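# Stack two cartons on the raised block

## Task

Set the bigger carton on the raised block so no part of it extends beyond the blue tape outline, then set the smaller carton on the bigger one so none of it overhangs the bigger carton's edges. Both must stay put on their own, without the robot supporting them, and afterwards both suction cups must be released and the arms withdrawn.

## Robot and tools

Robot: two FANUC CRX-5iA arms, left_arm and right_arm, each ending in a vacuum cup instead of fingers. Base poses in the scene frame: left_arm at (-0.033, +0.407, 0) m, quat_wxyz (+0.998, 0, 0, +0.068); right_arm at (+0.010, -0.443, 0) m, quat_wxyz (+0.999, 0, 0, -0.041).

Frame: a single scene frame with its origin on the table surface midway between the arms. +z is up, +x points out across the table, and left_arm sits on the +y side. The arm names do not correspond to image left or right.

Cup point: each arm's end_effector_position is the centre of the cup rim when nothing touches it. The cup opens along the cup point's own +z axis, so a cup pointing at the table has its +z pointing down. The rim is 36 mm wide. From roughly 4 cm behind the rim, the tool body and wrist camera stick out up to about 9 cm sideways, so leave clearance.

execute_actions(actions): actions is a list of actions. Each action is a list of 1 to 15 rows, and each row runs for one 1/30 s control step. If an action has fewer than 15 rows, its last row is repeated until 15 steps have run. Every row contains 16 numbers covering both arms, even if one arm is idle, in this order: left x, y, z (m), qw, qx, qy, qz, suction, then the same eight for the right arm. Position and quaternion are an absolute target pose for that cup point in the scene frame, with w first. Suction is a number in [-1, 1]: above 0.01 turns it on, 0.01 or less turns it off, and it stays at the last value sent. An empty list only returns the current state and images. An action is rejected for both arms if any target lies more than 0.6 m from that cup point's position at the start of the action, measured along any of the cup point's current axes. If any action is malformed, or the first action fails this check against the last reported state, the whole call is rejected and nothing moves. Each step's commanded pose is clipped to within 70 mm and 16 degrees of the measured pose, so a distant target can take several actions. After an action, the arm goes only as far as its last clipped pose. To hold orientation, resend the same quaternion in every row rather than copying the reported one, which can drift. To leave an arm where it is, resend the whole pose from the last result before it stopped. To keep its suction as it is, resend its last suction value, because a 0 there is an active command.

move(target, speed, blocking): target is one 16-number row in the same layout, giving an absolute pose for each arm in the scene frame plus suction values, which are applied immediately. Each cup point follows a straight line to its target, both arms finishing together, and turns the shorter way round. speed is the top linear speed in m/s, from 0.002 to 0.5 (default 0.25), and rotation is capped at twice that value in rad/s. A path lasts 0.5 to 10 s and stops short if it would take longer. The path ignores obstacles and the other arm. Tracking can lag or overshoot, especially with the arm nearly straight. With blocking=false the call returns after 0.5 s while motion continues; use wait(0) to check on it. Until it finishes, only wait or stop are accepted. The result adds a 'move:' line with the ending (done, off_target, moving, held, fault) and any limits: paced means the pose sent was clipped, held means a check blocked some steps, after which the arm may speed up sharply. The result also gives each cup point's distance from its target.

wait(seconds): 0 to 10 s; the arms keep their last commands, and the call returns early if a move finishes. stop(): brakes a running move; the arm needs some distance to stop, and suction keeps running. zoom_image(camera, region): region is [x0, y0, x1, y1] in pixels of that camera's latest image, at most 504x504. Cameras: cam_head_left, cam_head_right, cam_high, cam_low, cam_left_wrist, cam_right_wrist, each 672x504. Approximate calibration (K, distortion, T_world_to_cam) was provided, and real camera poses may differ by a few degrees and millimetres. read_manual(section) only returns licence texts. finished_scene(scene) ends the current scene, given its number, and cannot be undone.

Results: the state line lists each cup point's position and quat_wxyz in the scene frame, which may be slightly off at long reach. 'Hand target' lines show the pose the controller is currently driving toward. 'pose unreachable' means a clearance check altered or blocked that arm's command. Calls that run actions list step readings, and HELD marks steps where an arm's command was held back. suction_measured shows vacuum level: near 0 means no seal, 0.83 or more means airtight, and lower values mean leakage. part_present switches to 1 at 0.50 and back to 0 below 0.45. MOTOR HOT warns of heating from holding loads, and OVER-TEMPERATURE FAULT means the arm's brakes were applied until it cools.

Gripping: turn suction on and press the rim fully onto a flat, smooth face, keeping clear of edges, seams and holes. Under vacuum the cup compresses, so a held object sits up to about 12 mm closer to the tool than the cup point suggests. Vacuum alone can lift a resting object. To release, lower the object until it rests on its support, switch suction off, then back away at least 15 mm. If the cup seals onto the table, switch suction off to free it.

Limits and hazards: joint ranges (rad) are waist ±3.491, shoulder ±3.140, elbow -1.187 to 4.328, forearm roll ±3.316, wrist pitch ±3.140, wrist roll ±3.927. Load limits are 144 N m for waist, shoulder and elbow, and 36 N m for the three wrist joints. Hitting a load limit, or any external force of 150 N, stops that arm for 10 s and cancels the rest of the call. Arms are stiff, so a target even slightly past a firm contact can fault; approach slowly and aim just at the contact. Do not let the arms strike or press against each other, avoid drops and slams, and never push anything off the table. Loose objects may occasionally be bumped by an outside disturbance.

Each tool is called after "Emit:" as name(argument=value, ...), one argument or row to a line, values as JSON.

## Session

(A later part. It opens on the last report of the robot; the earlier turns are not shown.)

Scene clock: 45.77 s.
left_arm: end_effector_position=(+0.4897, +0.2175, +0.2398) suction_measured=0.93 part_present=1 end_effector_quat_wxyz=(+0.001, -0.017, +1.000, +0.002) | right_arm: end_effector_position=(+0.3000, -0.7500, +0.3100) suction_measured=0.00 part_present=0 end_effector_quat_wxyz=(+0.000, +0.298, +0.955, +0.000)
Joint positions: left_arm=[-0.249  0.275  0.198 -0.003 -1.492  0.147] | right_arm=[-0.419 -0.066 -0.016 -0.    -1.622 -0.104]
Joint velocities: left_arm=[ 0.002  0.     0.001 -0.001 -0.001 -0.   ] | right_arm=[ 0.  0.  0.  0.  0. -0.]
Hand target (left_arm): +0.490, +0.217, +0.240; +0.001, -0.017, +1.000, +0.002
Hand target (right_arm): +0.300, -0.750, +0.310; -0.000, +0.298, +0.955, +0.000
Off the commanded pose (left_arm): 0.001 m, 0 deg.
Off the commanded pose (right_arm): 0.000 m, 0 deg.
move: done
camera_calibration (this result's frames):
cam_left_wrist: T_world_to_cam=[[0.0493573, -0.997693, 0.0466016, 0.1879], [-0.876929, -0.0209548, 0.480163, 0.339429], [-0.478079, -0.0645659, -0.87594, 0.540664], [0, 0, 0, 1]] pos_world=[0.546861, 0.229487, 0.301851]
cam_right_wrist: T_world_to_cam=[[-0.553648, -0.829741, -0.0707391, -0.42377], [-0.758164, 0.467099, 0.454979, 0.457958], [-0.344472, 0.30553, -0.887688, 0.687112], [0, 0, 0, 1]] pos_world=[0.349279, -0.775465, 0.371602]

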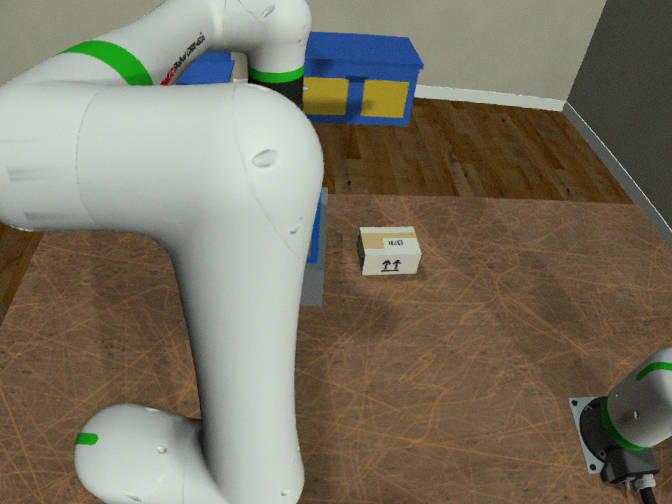

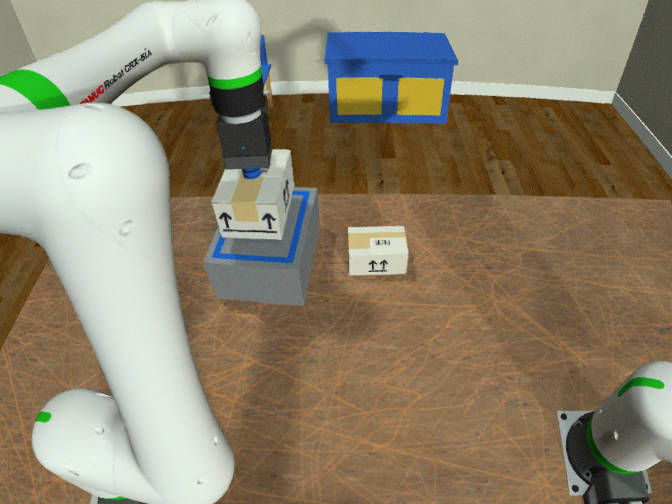

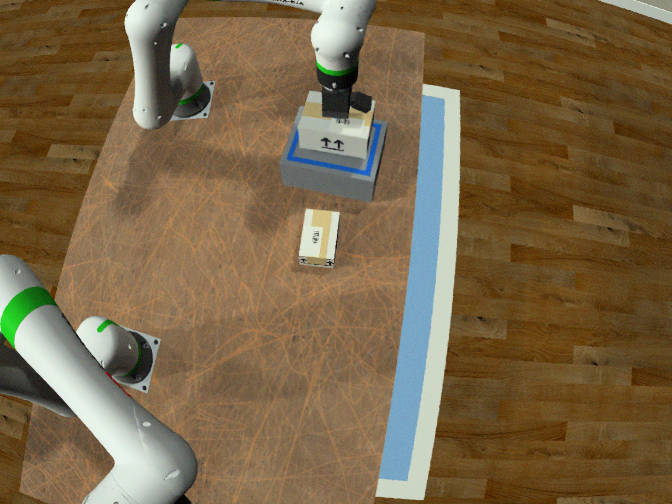

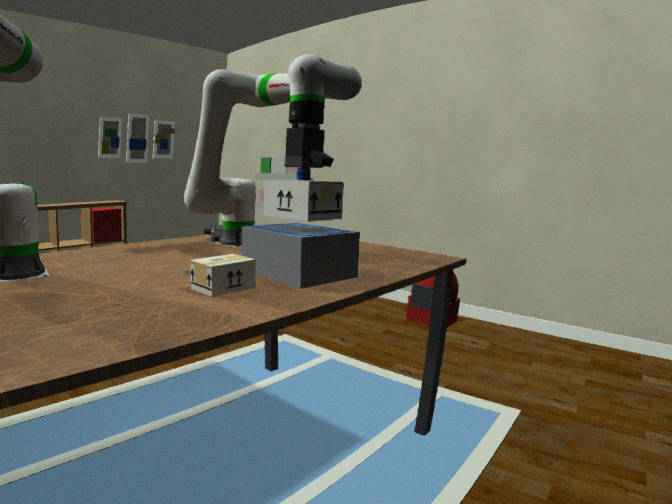

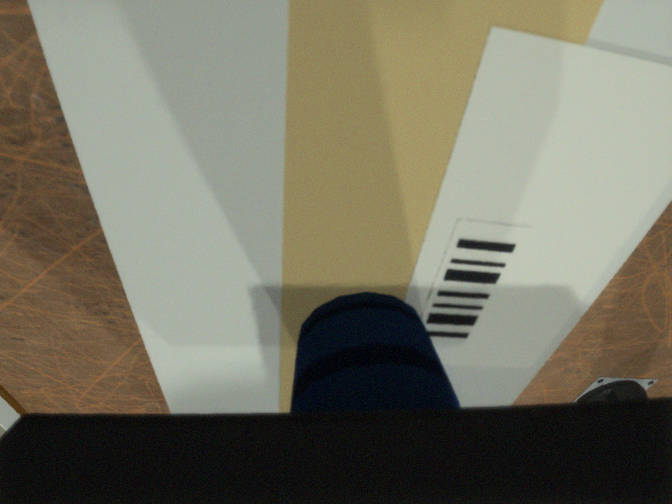

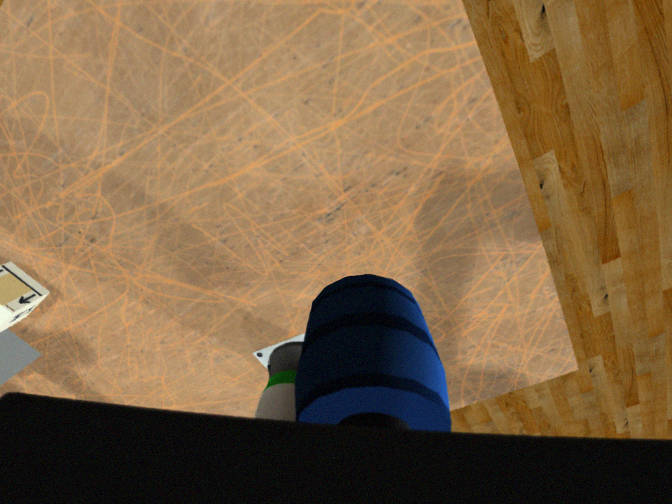

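Emit:
move(
  target=[0.487,0.213,0.216,0,0,1,0,1,0.3,-0.75,0.31,0,0.298,0.955,0,0],
  speed=0.05,
)

Emit:
zoom_image(
  camera="cam_high",
  region=[270, 80, 400, 210],
)

Emit:
zoom_image(
  camera="cam_head_right",
  region=[195, 150, 325, 280],
)

Emit:
zoom_image(
  camera="cam_low",
  region=[235, 170, 365, 260],
)

Scene clock: 52.20 s.
left_arm: end_effector_position=(+0.4871, +0.2130, +0.2160) suction_measured=0.93 part_present=1 end_effector_quat_wxyz=(+0.000, +0.000, +1.000, -0.000) | right_arm: end_effector_position=(+0.3000, -0.7500, +0.3100) suction_measured=0.00 part_present=0 end_effector_quat_wxyz=(+0.000, +0.298, +0.955, +0.000)
Joint positions: left_arm=[-0.256  0.279  0.146  0.    -1.438  0.12 ] | right_arm=[-0.419 -0.066 -0.016 -0.    -1.622 -0.104]
Joint velocities: left_arm=[ 0.    -0.    -0.     0.001  0.    -0.   ] | right_arm=[-0.     0.    -0.001  0.002  0.    -0.   ]
Hand target (left_arm): +0.487, +0.213, +0.216; +0.000, +0.000, +1.000, -0.000
Hand target (right_arm): +0.300, -0.750, +0.310; +0.000, +0.298, +0.955, +0.000
Off the commanded pose (left_arm): 0.000 m, 0 deg.
Off the commanded pose (right_arm): 0.000 m, 0 deg.
move: done
camera_calibration (this result's frames):
cam_left_wrist: T_world_to_cam=[[0.015552, -0.998633, 0.0499004, 0.200633], [-0.876404, 0.0104097, 0.481464, 0.34124], [-0.481326, -0.0512207, -0.875044, 0.516815], [0, 0, 0, 1]] pos_world=[0.5447, 0.223278, 0.27793]
cam_right_wrist: T_world_to_cam=[[-0.553649, -0.82974, -0.0707393, -0.42377], [-0.758164, 0.4671, 0.454979, 0.457958], [-0.344472, 0.30553, -0.887688, 0.687112], [0, 0, 0, 1]] pos_world=[0.349279, -0.775465, 0.371603]

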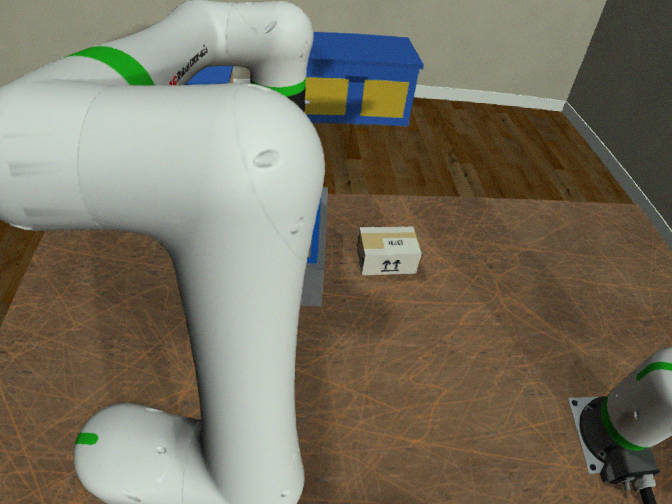

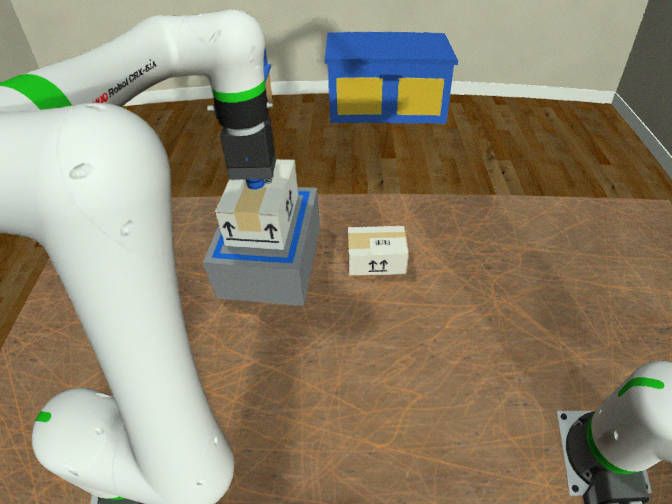

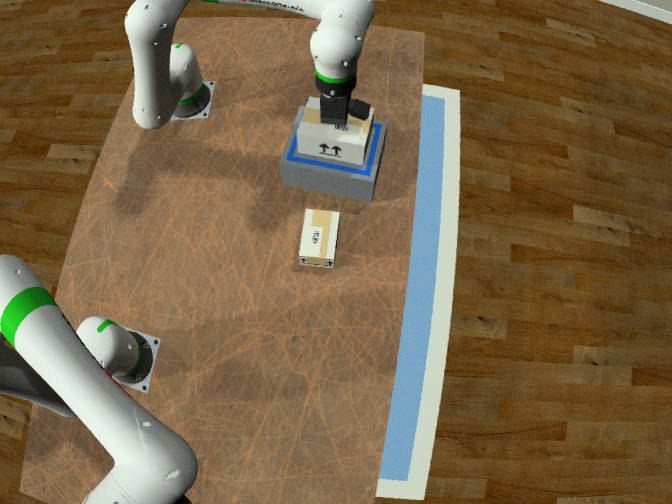

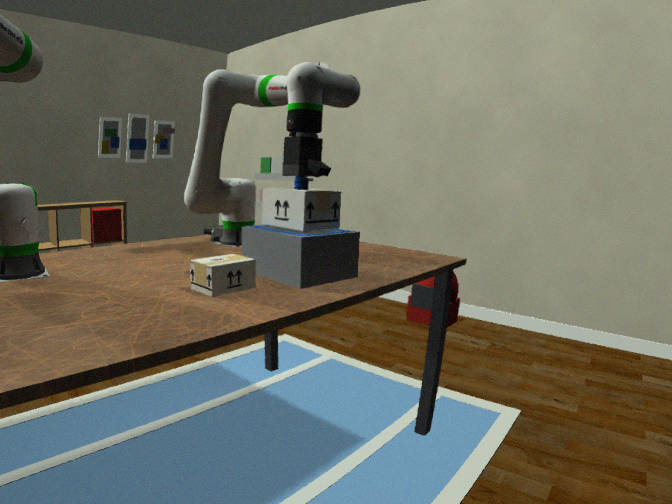

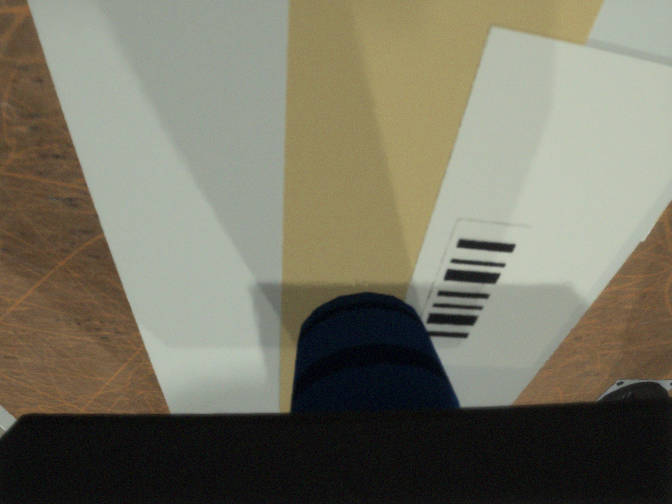

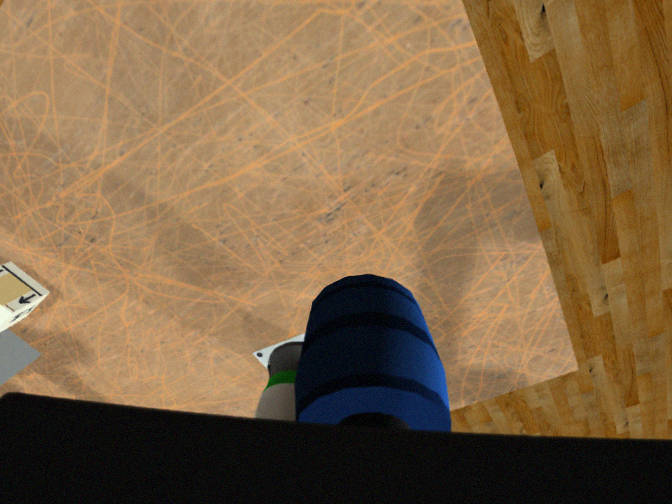

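Region (270, 80, 400, 210) of cam_high's 672x504 image, scaled by 3.877, with more detail than that image has.

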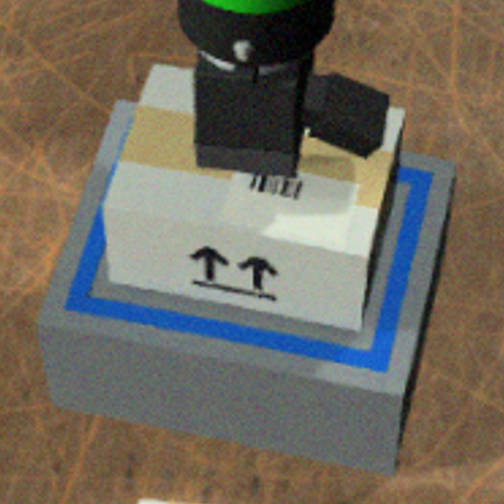

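Region (195, 150, 325, 280) of cam_head_right's 672x504 image, scaled by 3.877, with more detail than that image has.

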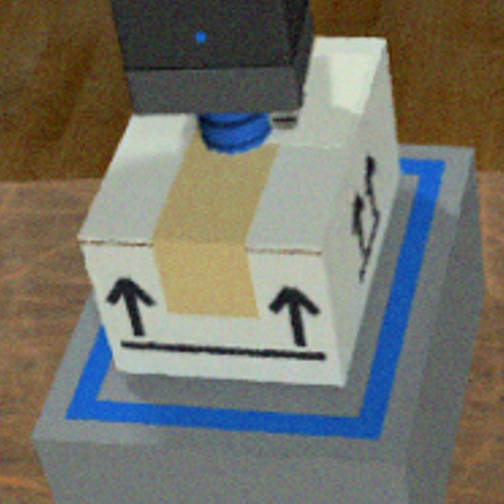

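Region (235, 170, 365, 260) of cam_low's 672x504 image, scaled by 3.877, with more detail than that image has; it fills the top 349 rows of this view, and the rest is white.

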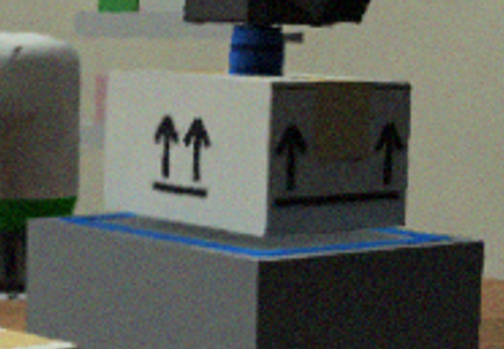

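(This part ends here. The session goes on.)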